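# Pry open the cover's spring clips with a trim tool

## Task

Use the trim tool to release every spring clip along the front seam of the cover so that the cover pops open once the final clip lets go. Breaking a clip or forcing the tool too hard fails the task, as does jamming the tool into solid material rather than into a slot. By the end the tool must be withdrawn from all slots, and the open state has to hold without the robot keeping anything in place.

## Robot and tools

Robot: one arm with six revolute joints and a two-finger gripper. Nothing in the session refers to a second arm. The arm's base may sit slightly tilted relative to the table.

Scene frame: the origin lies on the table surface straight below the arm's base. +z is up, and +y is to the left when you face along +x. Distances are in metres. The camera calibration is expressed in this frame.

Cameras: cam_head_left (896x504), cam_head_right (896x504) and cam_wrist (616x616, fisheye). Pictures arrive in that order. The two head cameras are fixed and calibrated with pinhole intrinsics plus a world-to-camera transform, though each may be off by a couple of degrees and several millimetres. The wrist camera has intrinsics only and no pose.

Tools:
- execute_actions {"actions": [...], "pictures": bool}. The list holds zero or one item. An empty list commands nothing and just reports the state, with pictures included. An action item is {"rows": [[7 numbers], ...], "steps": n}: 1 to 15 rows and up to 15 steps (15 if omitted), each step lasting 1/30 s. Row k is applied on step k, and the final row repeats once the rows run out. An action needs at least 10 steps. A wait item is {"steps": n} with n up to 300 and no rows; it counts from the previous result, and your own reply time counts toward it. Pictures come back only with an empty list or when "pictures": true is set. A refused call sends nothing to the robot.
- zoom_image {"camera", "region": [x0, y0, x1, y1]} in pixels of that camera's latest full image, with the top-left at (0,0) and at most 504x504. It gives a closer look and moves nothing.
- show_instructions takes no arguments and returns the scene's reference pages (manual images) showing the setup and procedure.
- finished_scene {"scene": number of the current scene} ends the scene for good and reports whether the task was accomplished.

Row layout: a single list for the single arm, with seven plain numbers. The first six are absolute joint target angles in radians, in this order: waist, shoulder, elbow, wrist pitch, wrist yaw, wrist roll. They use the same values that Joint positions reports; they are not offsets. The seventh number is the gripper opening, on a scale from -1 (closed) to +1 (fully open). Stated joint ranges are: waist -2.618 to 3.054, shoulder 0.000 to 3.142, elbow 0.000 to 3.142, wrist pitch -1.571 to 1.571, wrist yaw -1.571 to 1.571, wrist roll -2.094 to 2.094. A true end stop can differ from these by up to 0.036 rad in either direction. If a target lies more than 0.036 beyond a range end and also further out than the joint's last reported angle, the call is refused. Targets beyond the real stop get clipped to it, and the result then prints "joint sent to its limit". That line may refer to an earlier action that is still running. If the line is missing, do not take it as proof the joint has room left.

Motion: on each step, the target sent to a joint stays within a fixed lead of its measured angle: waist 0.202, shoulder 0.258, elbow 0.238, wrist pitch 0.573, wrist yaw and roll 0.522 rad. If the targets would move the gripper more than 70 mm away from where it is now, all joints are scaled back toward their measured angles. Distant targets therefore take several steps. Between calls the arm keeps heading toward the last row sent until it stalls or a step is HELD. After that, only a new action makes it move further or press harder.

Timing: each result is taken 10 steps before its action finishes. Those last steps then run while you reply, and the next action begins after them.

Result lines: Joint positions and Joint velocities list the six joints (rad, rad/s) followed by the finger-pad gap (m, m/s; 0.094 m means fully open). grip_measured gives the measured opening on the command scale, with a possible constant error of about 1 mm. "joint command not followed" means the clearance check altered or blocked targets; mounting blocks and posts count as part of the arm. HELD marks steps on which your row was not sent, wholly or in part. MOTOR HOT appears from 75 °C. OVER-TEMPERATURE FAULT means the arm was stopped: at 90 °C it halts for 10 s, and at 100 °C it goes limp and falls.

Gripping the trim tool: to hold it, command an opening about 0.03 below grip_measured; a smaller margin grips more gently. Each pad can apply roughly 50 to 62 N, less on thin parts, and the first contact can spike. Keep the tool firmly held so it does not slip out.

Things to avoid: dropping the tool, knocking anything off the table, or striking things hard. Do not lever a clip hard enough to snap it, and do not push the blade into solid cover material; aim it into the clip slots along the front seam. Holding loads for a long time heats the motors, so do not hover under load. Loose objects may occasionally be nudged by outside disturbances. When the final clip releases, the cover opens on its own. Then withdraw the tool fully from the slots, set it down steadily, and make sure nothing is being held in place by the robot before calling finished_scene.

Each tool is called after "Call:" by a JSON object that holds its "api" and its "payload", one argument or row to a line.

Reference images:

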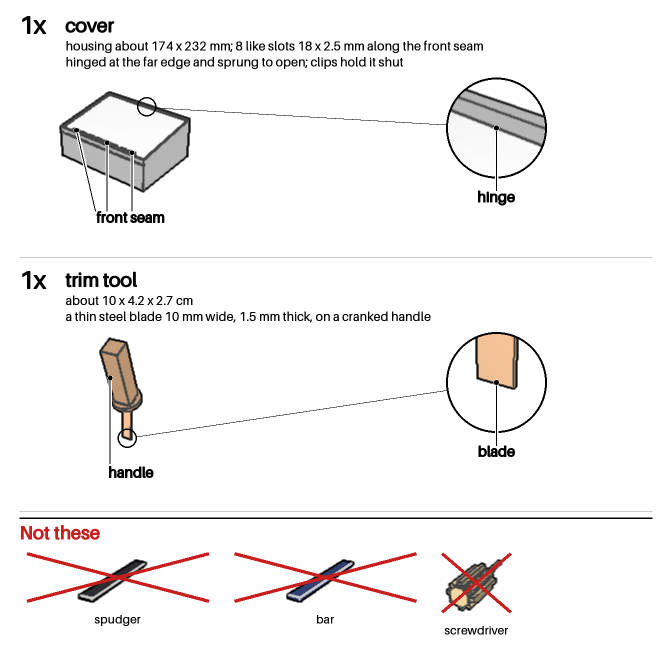

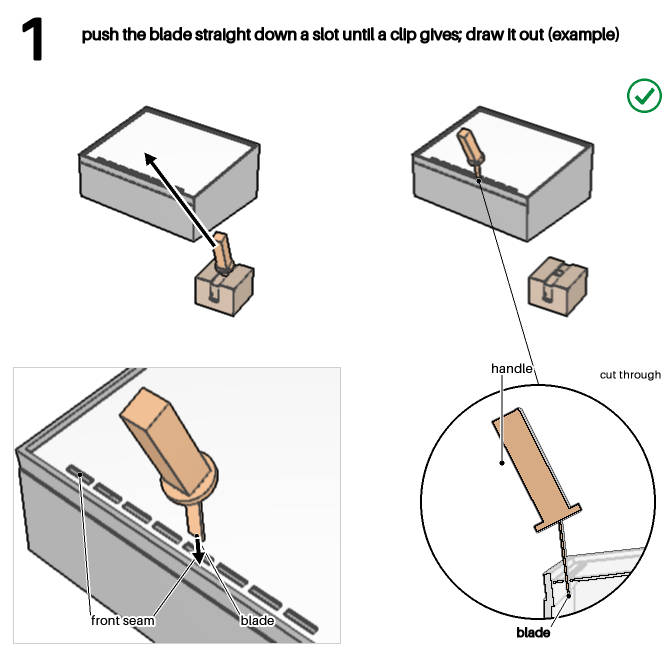

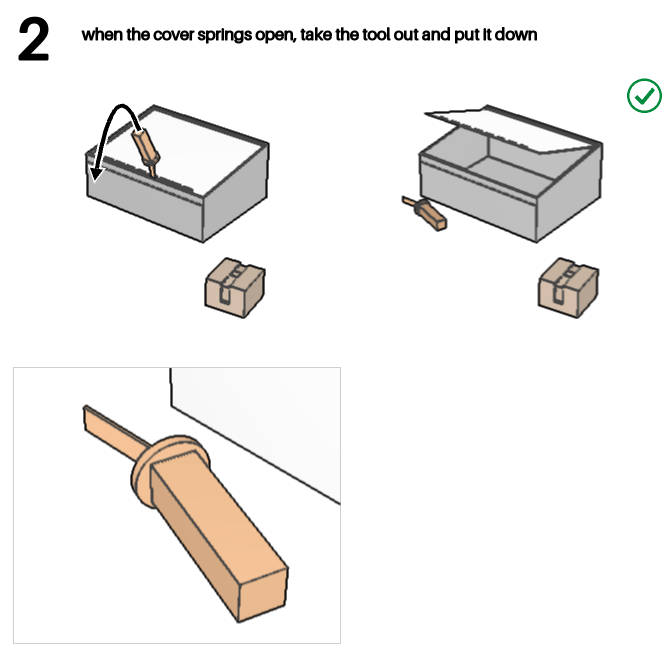

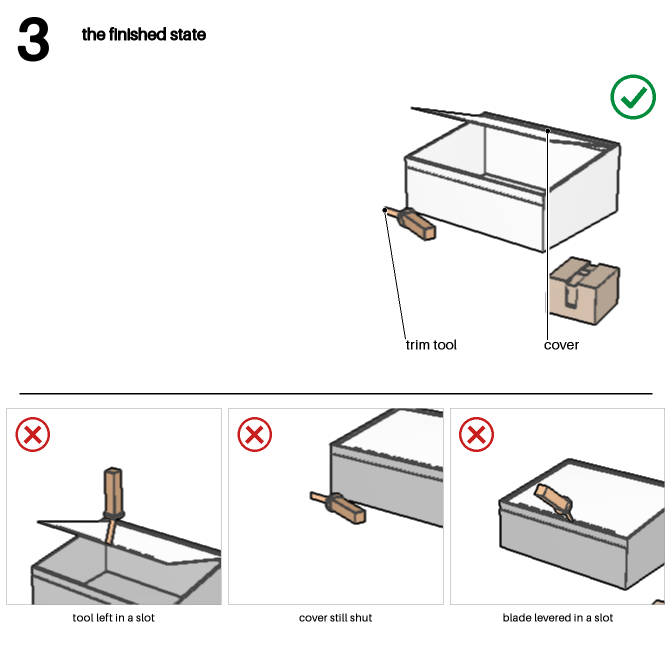

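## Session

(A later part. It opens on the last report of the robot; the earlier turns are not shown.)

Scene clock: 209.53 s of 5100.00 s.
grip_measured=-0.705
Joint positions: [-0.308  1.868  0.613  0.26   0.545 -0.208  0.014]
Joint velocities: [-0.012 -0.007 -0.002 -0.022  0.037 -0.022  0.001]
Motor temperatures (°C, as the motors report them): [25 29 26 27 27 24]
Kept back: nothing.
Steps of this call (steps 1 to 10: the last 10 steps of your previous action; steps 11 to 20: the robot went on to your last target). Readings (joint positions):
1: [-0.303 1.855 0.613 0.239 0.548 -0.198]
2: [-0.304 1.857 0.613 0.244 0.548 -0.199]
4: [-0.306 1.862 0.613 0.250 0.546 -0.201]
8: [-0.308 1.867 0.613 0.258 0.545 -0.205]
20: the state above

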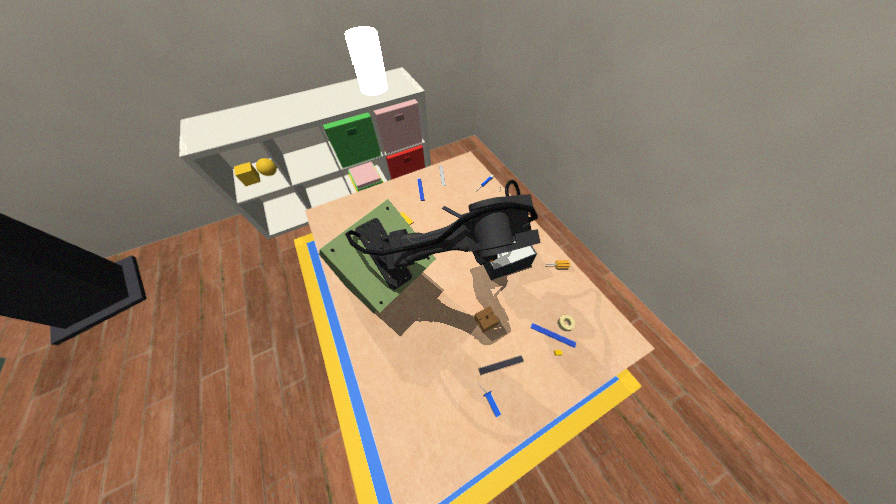

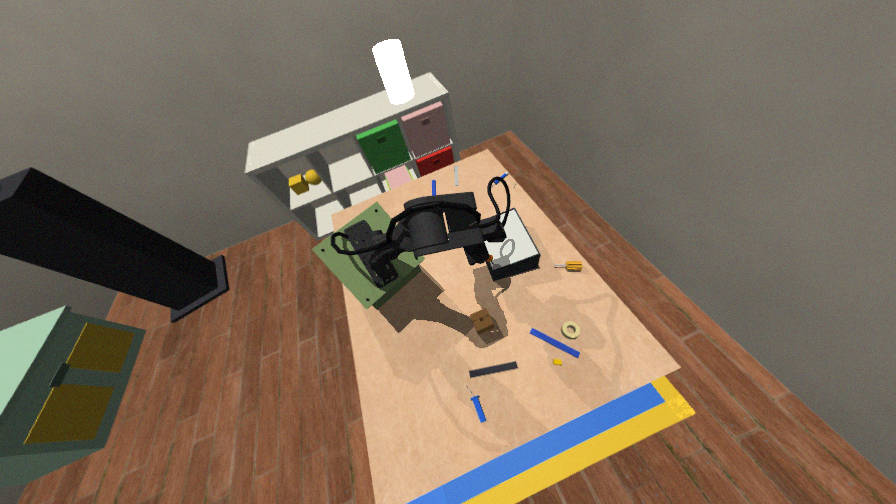

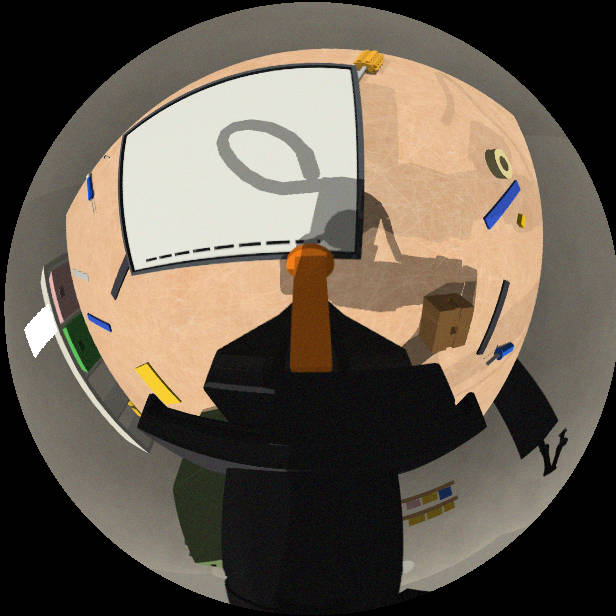

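Call:
{"api": "execute_actions", "payload": {
  "actions": []
}}

Scene clock: 211.70 s of 5100.00 s.
grip_measured=-0.705
Joint positions: [-0.308  1.868  0.613  0.26   0.545 -0.208  0.014]
Joint velocities: [ 0.007 -0.012 -0.012 -0.081 -0.007 -0.037 -0.001]
Motor temperatures (°C, as the motors report them): [25 29 26 27 27 24]
Kept back: nothing.
Steps of this call (steps 1 to 15: the robot went on to your last target; steps 16 to 65: nothing new was sent). Readings (joint positions):
1: [-0.308 1.868 0.613 0.260 0.545 -0.208]
2: [-0.308 1.868 0.613 0.260 0.545 -0.208]
4: [-0.308 1.868 0.613 0.260 0.545 -0.208]
8: [-0.308 1.868 0.613 0.260 0.545 -0.208]
65: the state above
The arm was judged still, so your last target was given up. Only a new action makes it travel on or press farther. Fingers that are still opening or closing keep moving.

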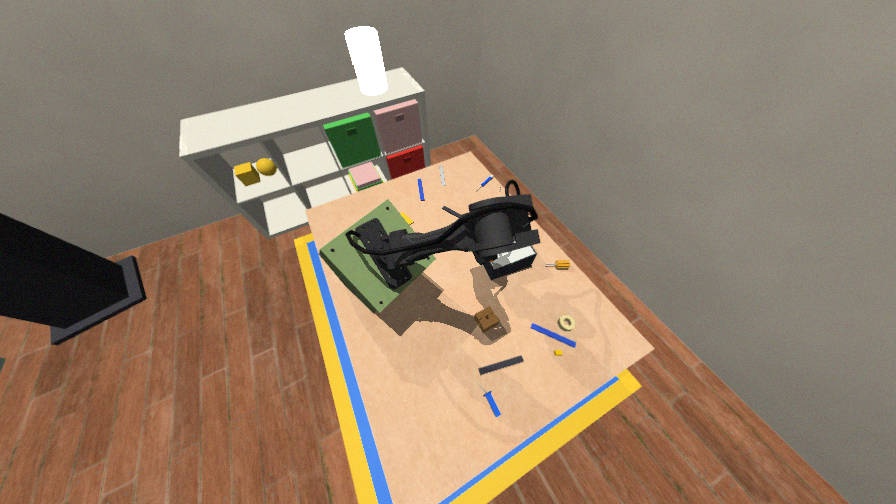

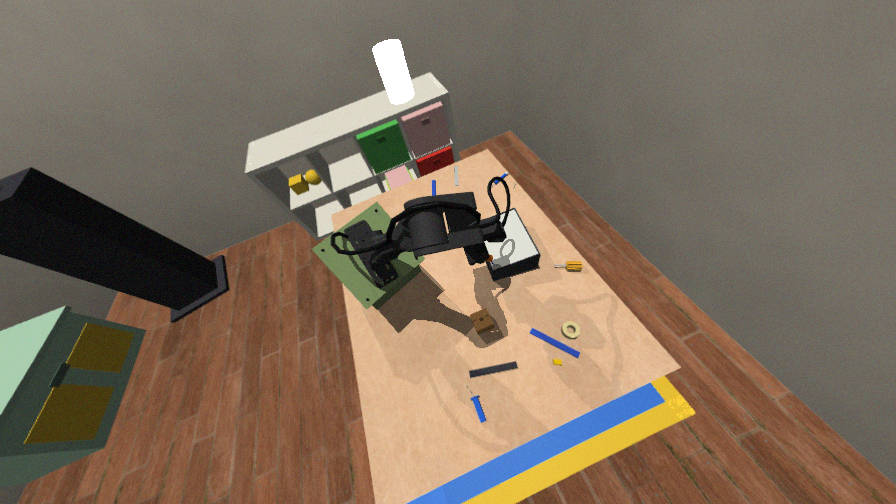

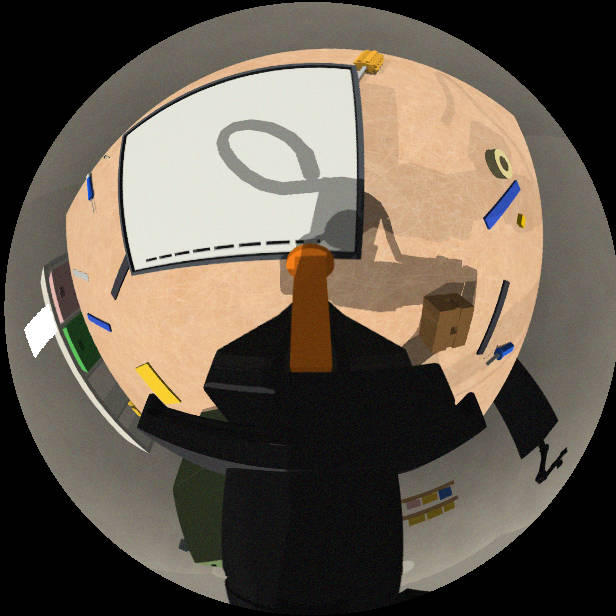

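Call:
{"api": "execute_actions", "payload": {
  "actions": [
    {"rows": [[-0.316,1.885,0.613,0.224,0.545,-0.208,-0.75],[-0.316,1.885,0.613,0.223,0.545,-0.208,-0.75],[-0.316,1.885,0.613,0.222,0.545,-0.208,-0.75],[-0.316,1.885,0.613,0.222,0.545,-0.208,-0.75],[-0.316,1.885,0.613,0.221,0.545,-0.208,-0.75],[-0.316,1.885,0.613,0.220,0.545,-0.208,-0.75],[-0.316,1.885,0.613,0.220,0.545,-0.208,-0.75],[-0.316,1.885,0.613,0.233,0.545,-0.208,-0.75]], "steps": 12}
  ]
}}

Call:
{"api": "execute_actions", "payload": {
  "actions": [
    {"steps": 15}
  ],
  "pictures": true
}}

Call:
{"api": "zoom_image", "payload": {
  "camera": "cam_wrist",
  "region": [285,220,335,260]
}}

Scene clock: 212.63 s of 5100.00 s.
grip_measured=-0.705
Joint positions: [-0.308  1.868  0.613  0.258  0.545 -0.208  0.014]
Joint velocities: [ 0.002 -0.002  0.007 -0.037 -0.007 -0.022 -0.001]
Motor temperatures (°C, as the motors report them): [25 29 26 27 27 24]
Steps of this call (steps 1 to 26: nothing new was sent; steps 27 to 28: the first 2 steps of this action). Readings (joint positions):
27: [-0.308 1.868 0.613 0.258 0.545 -0.208]
28: the state above

Scene clock: 213.13 s of 5100.00 s.
grip_measured=-0.705
Joint positions: [-0.308  1.868  0.613  0.258  0.545 -0.208  0.014]
Joint velocities: [-0.002 -0.002  0.002 -0.007 -0.066  0.022  0.001]
Motor temperatures (°C, as the motors report them): [25 28 26 27 27 24]
Kept back: nothing.
Steps of this call (steps 1 to 10: the last 10 steps of your previous action; steps 11 to 15: the robot went on to your last target). Readings (joint positions):
1: [-0.308 1.868 0.613 0.258 0.545 -0.208]
2: [-0.308 1.868 0.613 0.258 0.545 -0.208]
4: [-0.308 1.868 0.613 0.258 0.545 -0.208]
8: [-0.308 1.868 0.613 0.258 0.545 -0.208]
15: the state above
The arm was judged still, so your last target was given up. Only a new action makes it travel on or press farther. Fingers that are still opening or closing keep moving.

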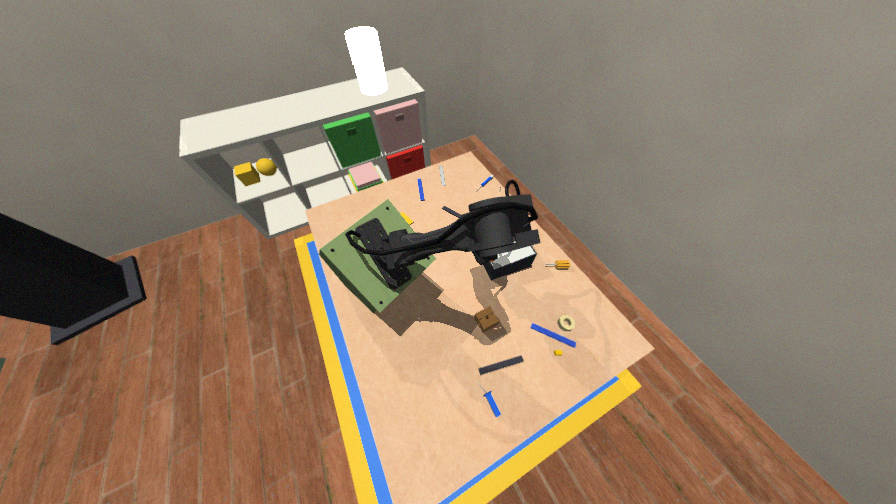

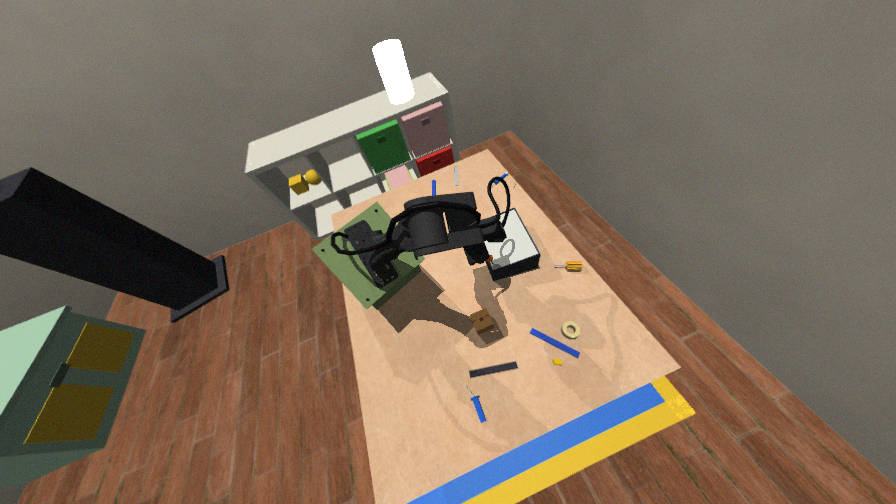

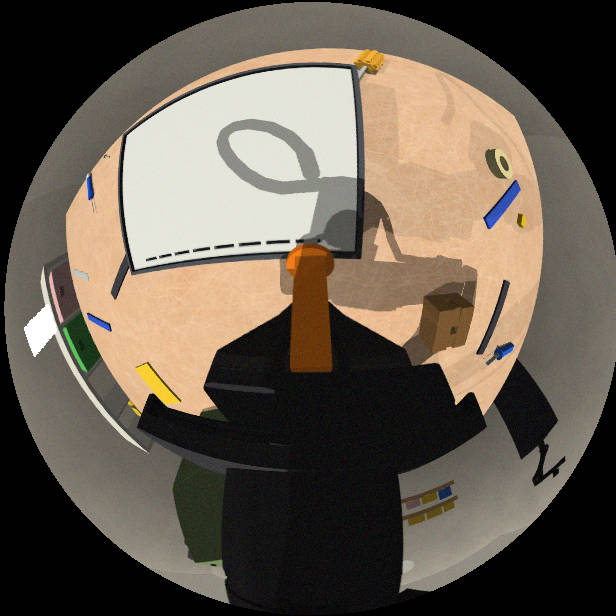

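Region (285, 220, 335, 260) of cam_wrist's 616x616 image, scaled by 10.080, with more detail than that image has; it fills the top 403 rows of this view, and the rest is white.

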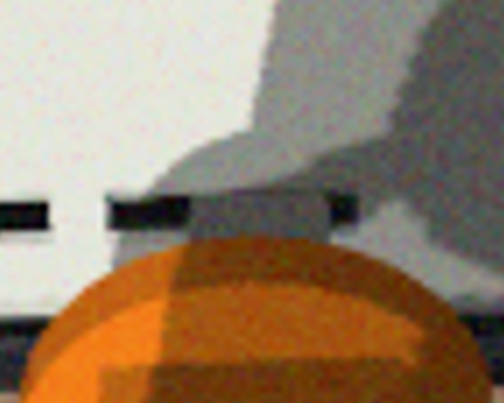

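Call:
{"api": "execute_actions", "payload": {
  "actions": [
    {"rows": [[-0.312,1.878,0.613,0.212,0.545,-0.208,-0.75],[-0.312,1.878,0.613,0.212,0.545,-0.208,-0.75],[-0.312,1.878,0.613,0.212,0.545,-0.208,-0.75],[-0.312,1.878,0.613,0.234,0.545,-0.208,-0.75]], "steps": 11}
  ]
}}

Call:
{"api": "execute_actions", "payload": {
  "actions": [
    {"steps": 15}
  ],
  "pictures": true
}}

Call:
{"api": "zoom_image", "payload": {
  "camera": "cam_wrist",
  "region": [285,220,335,260]
}}

Scene clock: 213.63 s of 5100.00 s.
grip_measured=-0.705
Joint positions: [-0.308  1.868  0.613  0.257  0.545 -0.208  0.014]
Joint velocities: [-0.002  0.007 -0.012  0.081 -0.037  0.051 -0.001]
Motor temperatures (°C, as the motors report them): [25 28 26 27 27 24]
Steps of this call (steps 1 to 14: nothing new was sent; step 15: the first step of this action). Readings (joint positions):
15: the state above

Scene clock: 214.13 s of 5100.00 s.
grip_measured=-0.705
Joint positions: [-0.308  1.868  0.613  0.257  0.545 -0.208  0.014]
Joint velocities: [ 0.002  0.007 -0.012 -0.007 -0.037  0.007 -0.   ]
Motor temperatures (°C, as the motors report them): [25 28 26 27 27 24]
Kept back: nothing.
Steps of this call (steps 1 to 10: the last 10 steps of your previous action; steps 11 to 15: the robot went on to your last target). Readings (joint positions):
1: [-0.308 1.868 0.613 0.257 0.545 -0.208]
2: [-0.308 1.868 0.613 0.257 0.545 -0.208]
4: [-0.308 1.868 0.613 0.257 0.545 -0.208]
8: [-0.308 1.868 0.613 0.257 0.545 -0.208]
15: the state above
The arm was judged still, so your last target was given up. Only a new action makes it travel on or press farther. Fingers that are still opening or closing keep moving.

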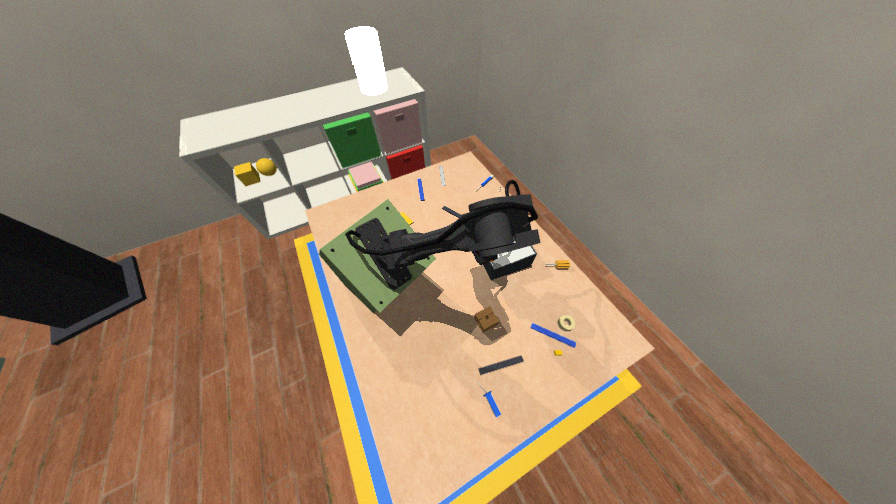

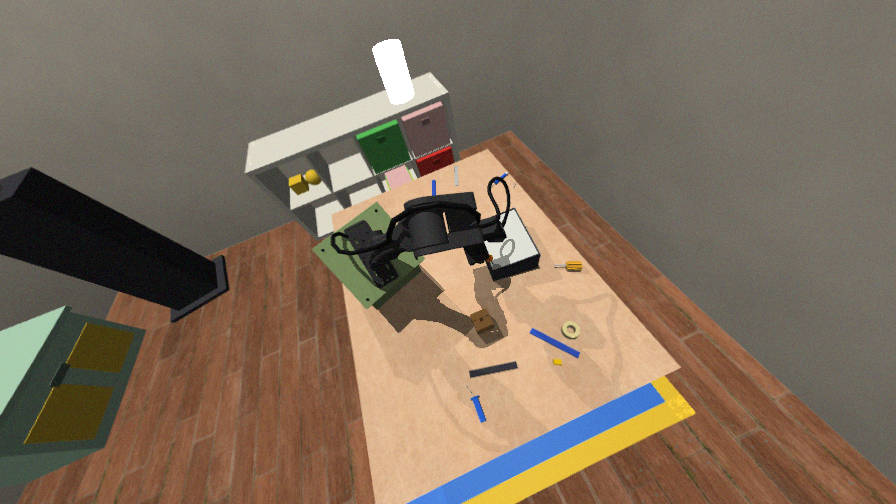

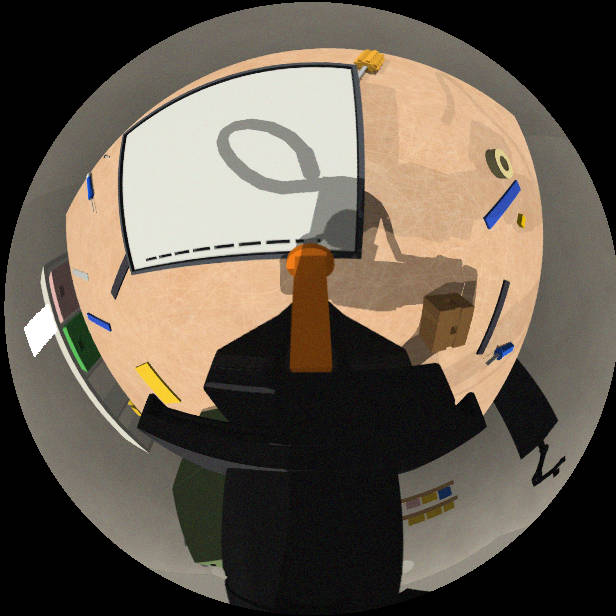

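Region (285, 220, 335, 260) of cam_wrist's 616x616 image, scaled by 10.080, with more detail than that image has; it fills the top 403 rows of this view, and the rest is white.

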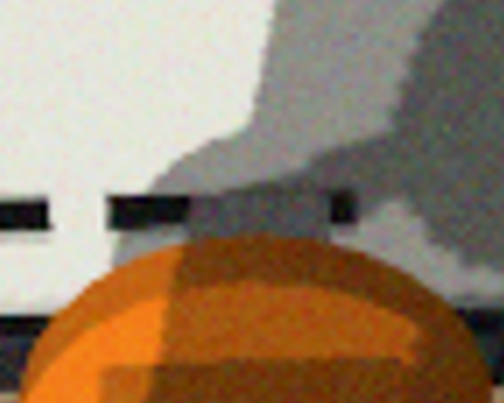

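Call:
{"api": "execute_actions", "payload": {
  "actions": [
    {"rows": [[-0.312,1.878,0.613,0.207,0.545,-0.208,-0.75],[-0.312,1.878,0.613,0.206,0.545,-0.208,-0.75],[-0.312,1.878,0.613,0.205,0.545,-0.208,-0.75],[-0.312,1.878,0.613,0.204,0.545,-0.208,-0.75],[-0.312,1.878,0.613,0.232,0.545,-0.208,-0.75]], "steps": 11}
  ]
}}

Call:
{"api": "execute_actions", "payload": {
  "actions": [
    {"steps": 15}
  ],
  "pictures": true
}}

Call:
{"api": "zoom_image", "payload": {
  "camera": "cam_wrist",
  "region": [285,220,335,260]
}}

Scene clock: 214.60 s of 5100.00 s.
grip_measured=-0.705
Joint positions: [-0.308  1.868  0.613  0.256  0.545 -0.208  0.014]
Joint velocities: [-0.012  0.012 -0.002 -0.081 -0.007  0.007 -0.   ]
Motor temperatures (°C, as the motors report them): [25 28 26 27 27 24]
Steps of this call (steps 1 to 13: nothing new was sent; step 14: the first step of this action). Readings (joint positions):
14: the state above

Scene clock: 215.10 s of 5100.00 s.
grip_measured=-0.705
Joint positions: [-0.308  1.868  0.613  0.256  0.545 -0.208  0.014]
Joint velocities: [-0.007 -0.017  0.007  0.022 -0.022 -0.051 -0.001]
Motor temperatures (°C, as the motors report them): [25 28 26 27 27 24]
Kept back: nothing.
Steps of this call (steps 1 to 10: the last 10 steps of your previous action; steps 11 to 15: the robot went on to your last target). Readings (joint positions):
1: [-0.308 1.868 0.613 0.256 0.545 -0.208]
2: [-0.308 1.868 0.613 0.256 0.545 -0.208]
4: [-0.308 1.868 0.613 0.256 0.545 -0.208]
8: [-0.308 1.868 0.613 0.256 0.545 -0.208]
15: the state above
The arm was judged still, so your last target was given up. Only a new action makes it travel on or press farther. Fingers that are still opening or closing keep moving.

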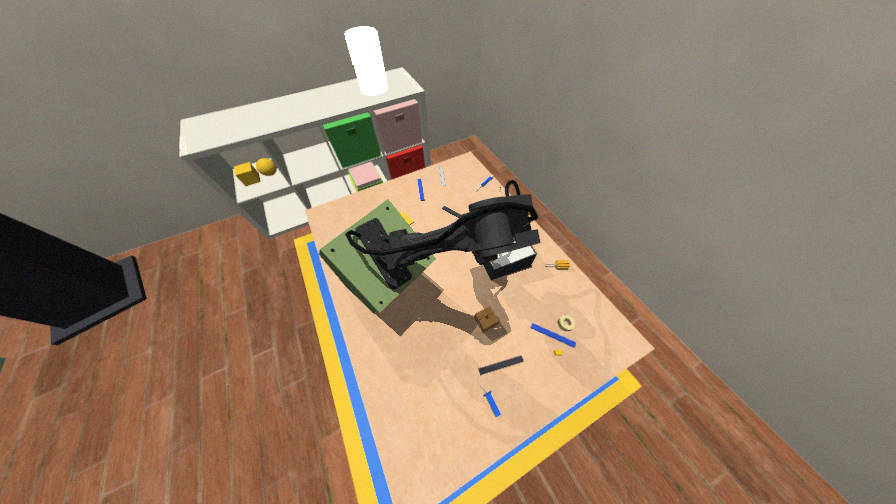

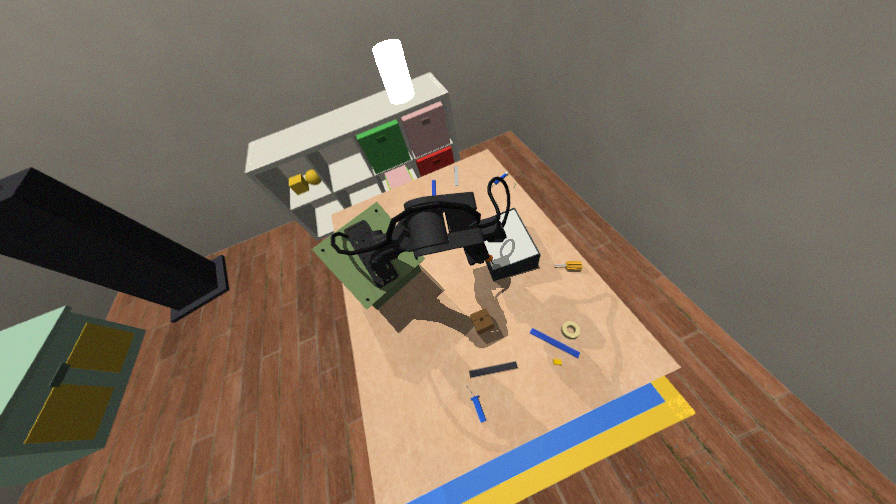

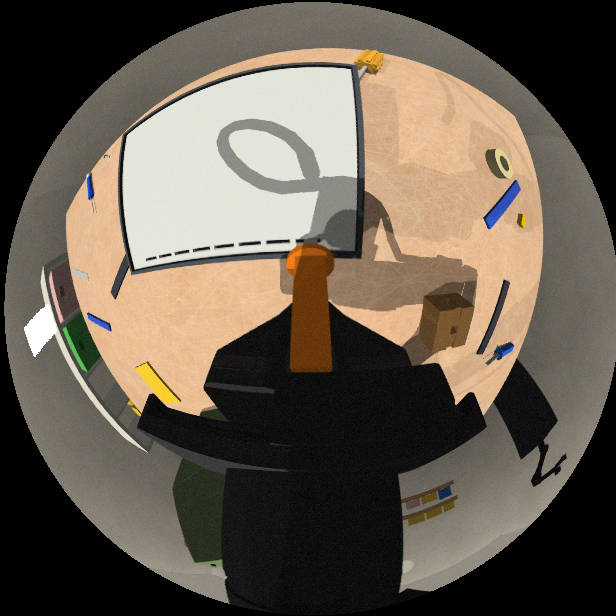

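Region (285, 220, 335, 260) of cam_wrist's 616x616 image, scaled by 10.080, with more detail than that image has; it fills the top 403 rows of this view, and the rest is white.

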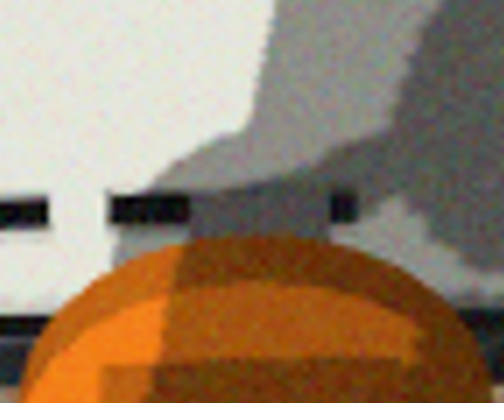

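Call:
{"api": "execute_actions", "payload": {
  "actions": [
    {"rows": [[-0.312,1.878,0.613,0.206,0.545,-0.208,-0.75],[-0.312,1.878,0.613,0.205,0.545,-0.208,-0.75],[-0.312,1.878,0.613,0.204,0.545,-0.208,-0.75],[-0.312,1.878,0.613,0.235,0.545,-0.208,-0.75],[-0.314,1.880,0.613,0.245,0.545,-0.208,-0.75],[-0.316,1.884,0.613,0.252,0.545,-0.208,-0.75],[-0.318,1.888,0.613,0.256,0.5445,-0.209,-0.75],[-0.319,1.892,0.613,0.258,0.544,-0.210,-0.75],[-0.320,1.895,0.613,0.260,0.543,-0.211,-0.75],[-0.321,1.897,0.613,0.262,0.542,-0.212,-0.75],[-0.322,1.899,0.613,0.264,0.541,-0.213,-0.75],[-0.323,1.901,0.613,0.266,0.540,-0.214,-0.75],[-0.324,1.903,0.613,0.268,0.539,-0.215,-0.75],[-0.324,1.900,0.613,0.270,0.539,-0.215,-0.75]], "steps": 15}
  ]
}}

Call:
{"api": "execute_actions", "payload": {
  "actions": [
    {"steps": 18}
  ],
  "pictures": true
}}

Call:
{"api": "zoom_image", "payload": {
  "camera": "cam_wrist",
  "region": [285,220,335,260]
}}

Scene clock: 216.27 s of 5100.00 s.
grip_measured=-0.705
Joint positions: [-0.308  1.868  0.613  0.257  0.545 -0.208  0.014]
Joint velocities: [-0.002  0.002  0.007  0.022  0.066  0.022  0.   ]
Motor temperatures (°C, as the motors report them): [25 28 26 27 27 24]
Steps of this call (steps 1 to 30: nothing new was sent; steps 31 to 35: the first 5 steps of this action). Readings (joint positions):
31: [-0.308 1.868 0.613 0.256 0.545 -0.208]
32: [-0.308 1.868 0.613 0.256 0.545 -0.208]
34: [-0.308 1.868 0.613 0.256 0.545 -0.208]
35: the state above

Scene clock: 216.87 s of 5100.00 s.
grip_measured=-0.705
Joint positions: [-0.308  1.871  0.613  0.262  0.546 -0.208  0.014]
Joint velocities: [-0.002  0.002 -0.007  0.007 -0.051  0.007  0.001]
Motor temperatures (°C, as the motors report them): [25 28 26 27 27 24]
Kept back: nothing.
Steps of this call (steps 1 to 10: the last 10 steps of your previous action; steps 11 to 15: the robot went on to your last target; steps 16 to 18: nothing new was sent). Readings (joint positions):
1: [-0.308 1.868 0.613 0.257 0.545 -0.208]
2: [-0.308 1.868 0.613 0.258 0.545 -0.208]
4: [-0.308 1.868 0.613 0.258 0.545 -0.208]
8: [-0.308 1.869 0.613 0.260 0.545 -0.208]
18: the state above
The arm was judged still, so your last target was given up. Only a new action makes it travel on or press farther. Fingers that are still opening or closing keep moving.

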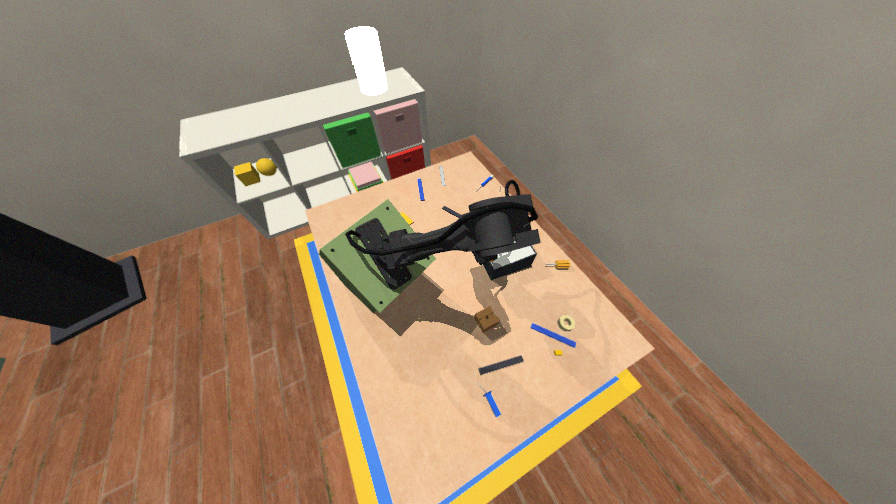

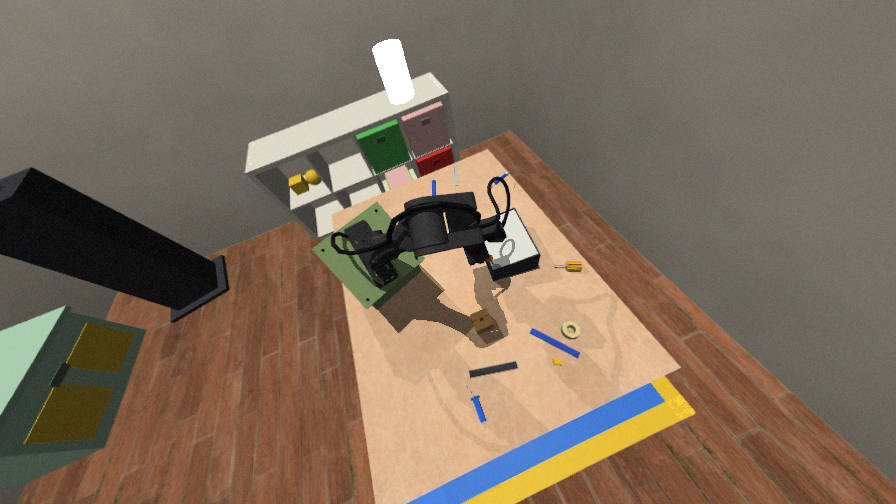

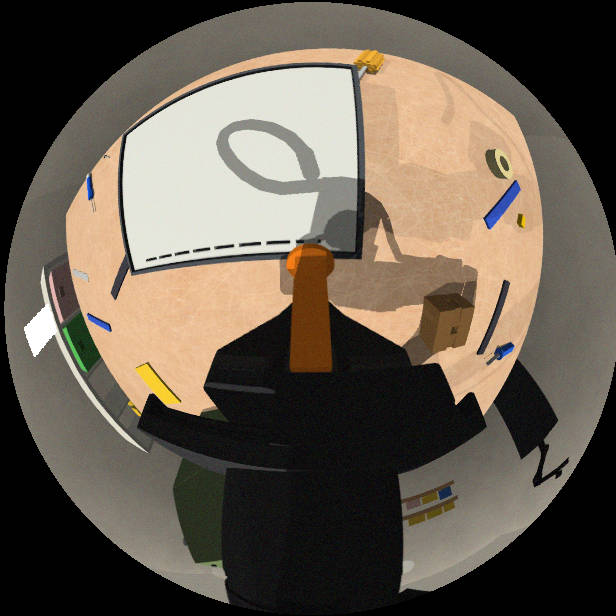

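Region (285, 220, 335, 260) of cam_wrist's 616x616 image, scaled by 10.080, with more detail than that image has; it fills the top 403 rows of this view, and the rest is white.

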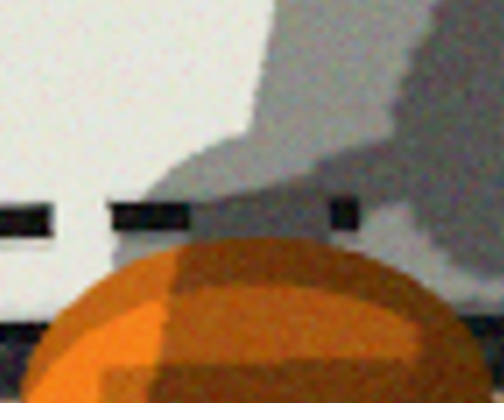

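Call:
{"api": "execute_actions", "payload": {
  "actions": [
    {"rows": [[-0.287,1.846,0.613,0.244,0.540,-0.200,-0.75],[-0.286,1.845,0.613,0.239,0.538,-0.198,-0.75],[-0.285,1.843,0.613,0.234,0.536,-0.196,-0.75],[-0.285,1.841,0.613,0.229,0.534,-0.194,-0.75],[-0.284,1.839,0.613,0.224,0.532,-0.192,-0.75],[-0.283,1.836,0.613,0.219,0.530,-0.191,-0.75],[-0.282,1.834,0.613,0.213,0.528,-0.189,-0.75],[-0.281,1.831,0.613,0.208,0.527,-0.187,-0.75],[-0.280,1.8285,0.613,0.2015,0.527,-0.1855,-0.75]], "steps": 15}
  ]
}}

Call:
{"api": "execute_actions", "payload": {
  "actions": [
    {"steps": 24}
  ]
}}

Scene clock: 222.23 s of 5100.00 s.
grip_measured=-0.705
Joint positions: [-0.304  1.859  0.613  0.25   0.545 -0.205  0.014]
Joint velocities: [ 0.027 -0.071 -0.017 -0.11  -0.007 -0.007 -0.001]
Motor temperatures (°C, as the motors report them): [25 28 26 27 27 24]
Steps of this call (steps 1 to 90: nothing new was sent; then 2.20 s passed at rest; steps 91 to 95: the first 5 steps of this action). Readings (joint positions):
91: [-0.308 1.869 0.613 0.262 0.546 -0.208]
92: [-0.307 1.866 0.613 0.260 0.546 -0.208]
94: [-0.305 1.861 0.613 0.252 0.546 -0.206]
95: the state above

Scene clock: 223.03 s of 5100.00 s.
grip_measured=-0.705
Joint positions: [-0.298  1.844  0.613  0.224  0.539 -0.195  0.014]
Joint velocities: [-0.007 -0.017 -0.017 -0.051  0.007 -0.066  0.   ]
Motor temperatures (°C, as the motors report them): [25 28 26 27 27 24]
Kept back: nothing.
Steps of this call (steps 1 to 10: the last 10 steps of your previous action; steps 11 to 24: the robot went on to your last target). Readings (joint positions):
1: [-0.303 1.857 0.613 0.247 0.545 -0.204]
2: [-0.303 1.855 0.613 0.244 0.544 -0.203]
4: [-0.300 1.849 0.613 0.236 0.542 -0.200]
8: [-0.298 1.844 0.613 0.227 0.540 -0.197]
24: the state above

Call:
{"api": "execute_actions", "payload": {
  "actions": [
    {"rows": [[-0.305,1.860,0.613,0.261,0.539,-0.205,-0.75],[-0.308,1.870,0.613,0.261,0.539,-0.208,-0.75],[-0.311,1.876,0.613,0.261,0.539,-0.211,-0.75],[-0.313,1.879,0.613,0.261,0.539,-0.214,-0.75],[-0.313,1.881,0.613,0.261,0.539,-0.216,-0.75]], "steps": 15}
  ]
}}

Call:
{"api": "execute_actions", "payload": {
  "actions": [
    {"steps": 24}
  ],
  "pictures": true
}}

Call:
{"api": "zoom_image", "payload": {
  "camera": "cam_wrist",
  "region": [285,220,335,260]
}}

Scene clock: 223.83 s of 5100.00 s.
grip_measured=-0.705
Joint positions: [-0.303  1.857  0.613  0.241  0.539 -0.199  0.014]
Joint velocities: [-0.051  0.139 -0.017  0.081  0.037 -0.125 -0.   ]
Motor temperatures (°C, as the motors report them): [25 28 26 27 27 24]
Steps of this call (steps 1 to 15: the robot went on to your last target; steps 16 to 19: nothing new was sent; steps 20 to 24: the first 5 steps of this action). Readings (joint positions):
20: [-0.298 1.844 0.613 0.226 0.539 -0.195]
21: [-0.298 1.846 0.613 0.231 0.539 -0.195]
23: [-0.300 1.852 0.613 0.237 0.539 -0.198]
24: the state above

Scene clock: 224.63 s of 5100.00 s.
grip_measured=-0.705
Joint positions: [-0.305  1.862  0.613  0.251  0.539 -0.205  0.014]
Joint velocities: [-0.002 -0.002 -0.012 -0.007 -0.007 -0.051  0.001]
Motor temperatures (°C, as the motors report them): [25 28 26 27 27 24]
Kept back: nothing.
Steps of this call (steps 1 to 10: the last 10 steps of your previous action; steps 11 to 24: the robot went on to your last target). Readings (joint positions):
1: [-0.304 1.860 0.613 0.245 0.539 -0.201]
2: [-0.305 1.862 0.613 0.249 0.539 -0.202]
4: [-0.305 1.862 0.613 0.251 0.539 -0.203]
8: [-0.305 1.862 0.613 0.251 0.539 -0.205]
24: the state above

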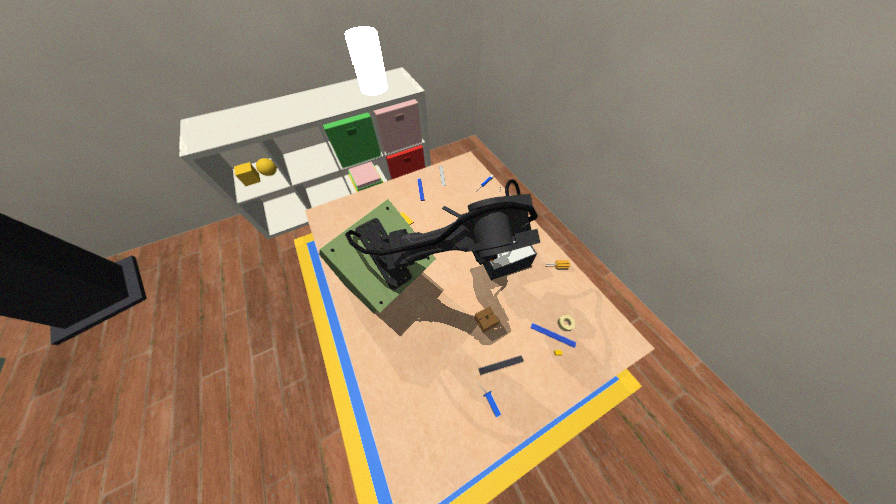

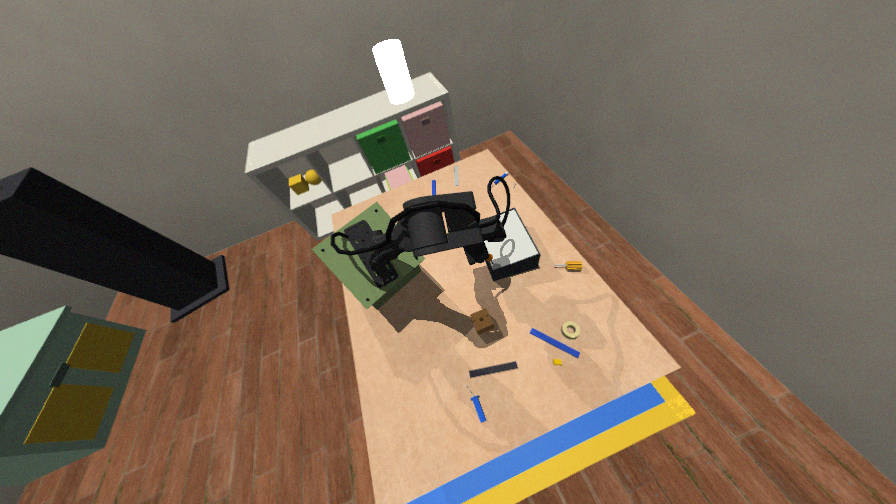

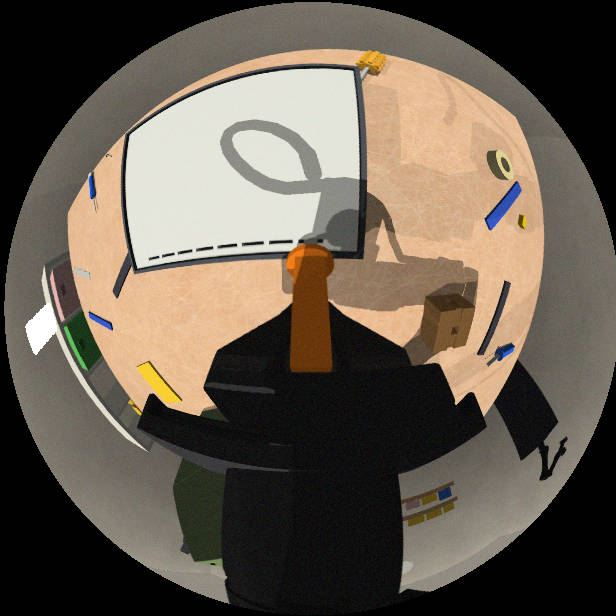

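Region (285, 220, 335, 260) of cam_wrist's 616x616 image, scaled by 10.080, with more detail than that image has; it fills the top 403 rows of this view, and the rest is white.

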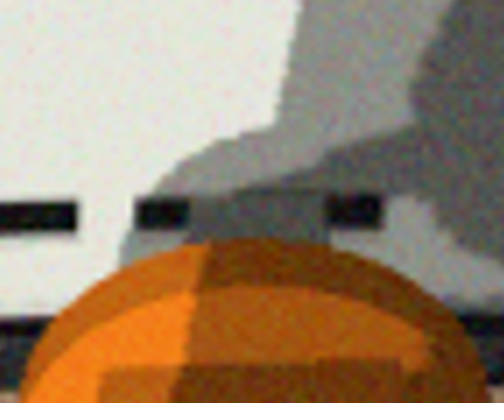

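Call:
{"api": "execute_actions", "payload": {
  "actions": [
    {"rows": [[-0.305,1.896,0.613,0.240,0.539,-0.205,-0.75],[-0.305,1.896,0.613,0.240,0.539,-0.205,-0.75],[-0.305,1.883,0.613,0.240,0.539,-0.205,-0.75]], "steps": 11}
  ]
}}

Call:
{"api": "execute_actions", "payload": {
  "actions": [
    {"steps": 18}
  ],
  "pictures": true
}}

Call:
{"api": "zoom_image", "payload": {
  "camera": "cam_wrist",
  "region": [285,220,335,260]
}}

Scene clock: 225.53 s of 5100.00 s.
grip_measured=-0.705
Joint positions: [-0.305  1.864  0.613  0.251  0.539 -0.205  0.014]
Joint velocities: [-0.007  0.056  0.007 -0.066  0.007  0.007  0.   ]
Motor temperatures (°C, as the motors report them): [25 28 26 27 27 24]
Steps of this call (steps 1 to 15: the robot went on to your last target; steps 16 to 26: nothing new was sent; step 27: the first step of this action). Readings (joint positions):
27: the state above

Scene clock: 226.13 s of 5100.00 s.
grip_measured=-0.705
Joint positions: [-0.305  1.867  0.613  0.253  0.539 -0.205  0.014]
Joint velocities: [-0.007 -0.007  0.012  0.022  0.007 -0.022  0.   ]
Motor temperatures (°C, as the motors report them): [25 28 26 27 27 24]
Kept back: nothing.
Steps of this call (steps 1 to 10: the last 10 steps of your previous action; steps 11 to 15: the robot went on to your last target; steps 16 to 18: nothing new was sent). Readings (joint positions):
1: [-0.305 1.867 0.613 0.251 0.539 -0.205]
2: [-0.305 1.867 0.613 0.252 0.539 -0.205]
4: [-0.305 1.867 0.613 0.253 0.539 -0.205]
8: [-0.305 1.867 0.613 0.253 0.539 -0.205]
18: the state above
The arm was judged still, so your last target was given up. Only a new action makes it travel on or press farther. Fingers that are still opening or closing keep moving.

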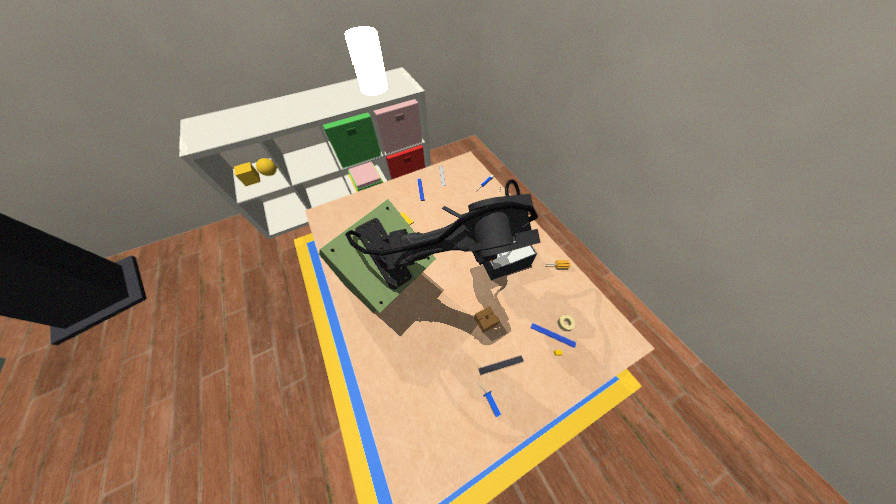

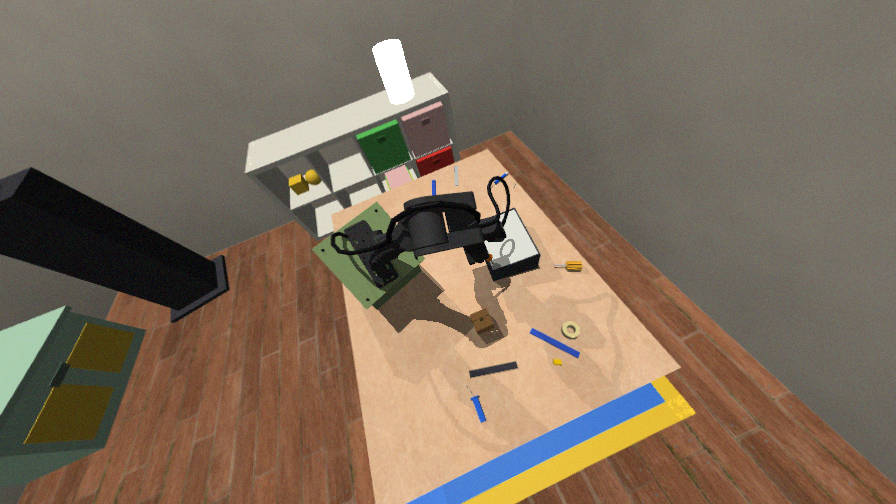

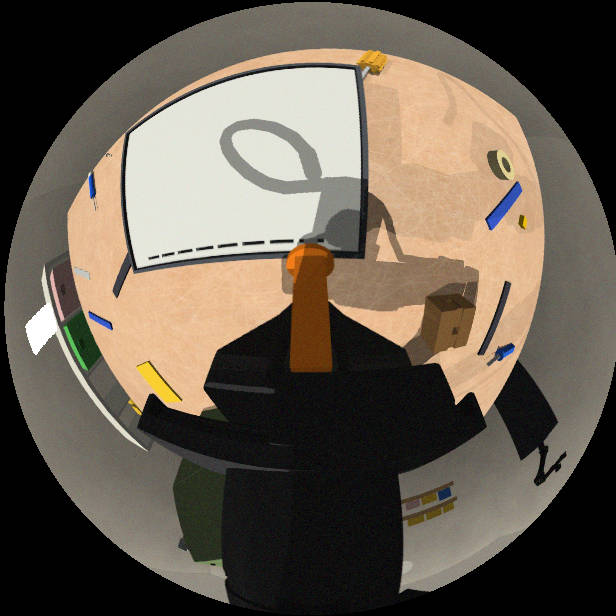

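Region (285, 220, 335, 260) of cam_wrist's 616x616 image, scaled by 10.080, with more detail than that image has; it fills the top 403 rows of this view, and the rest is white.

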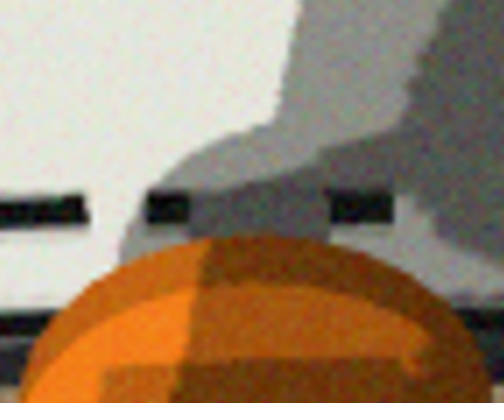

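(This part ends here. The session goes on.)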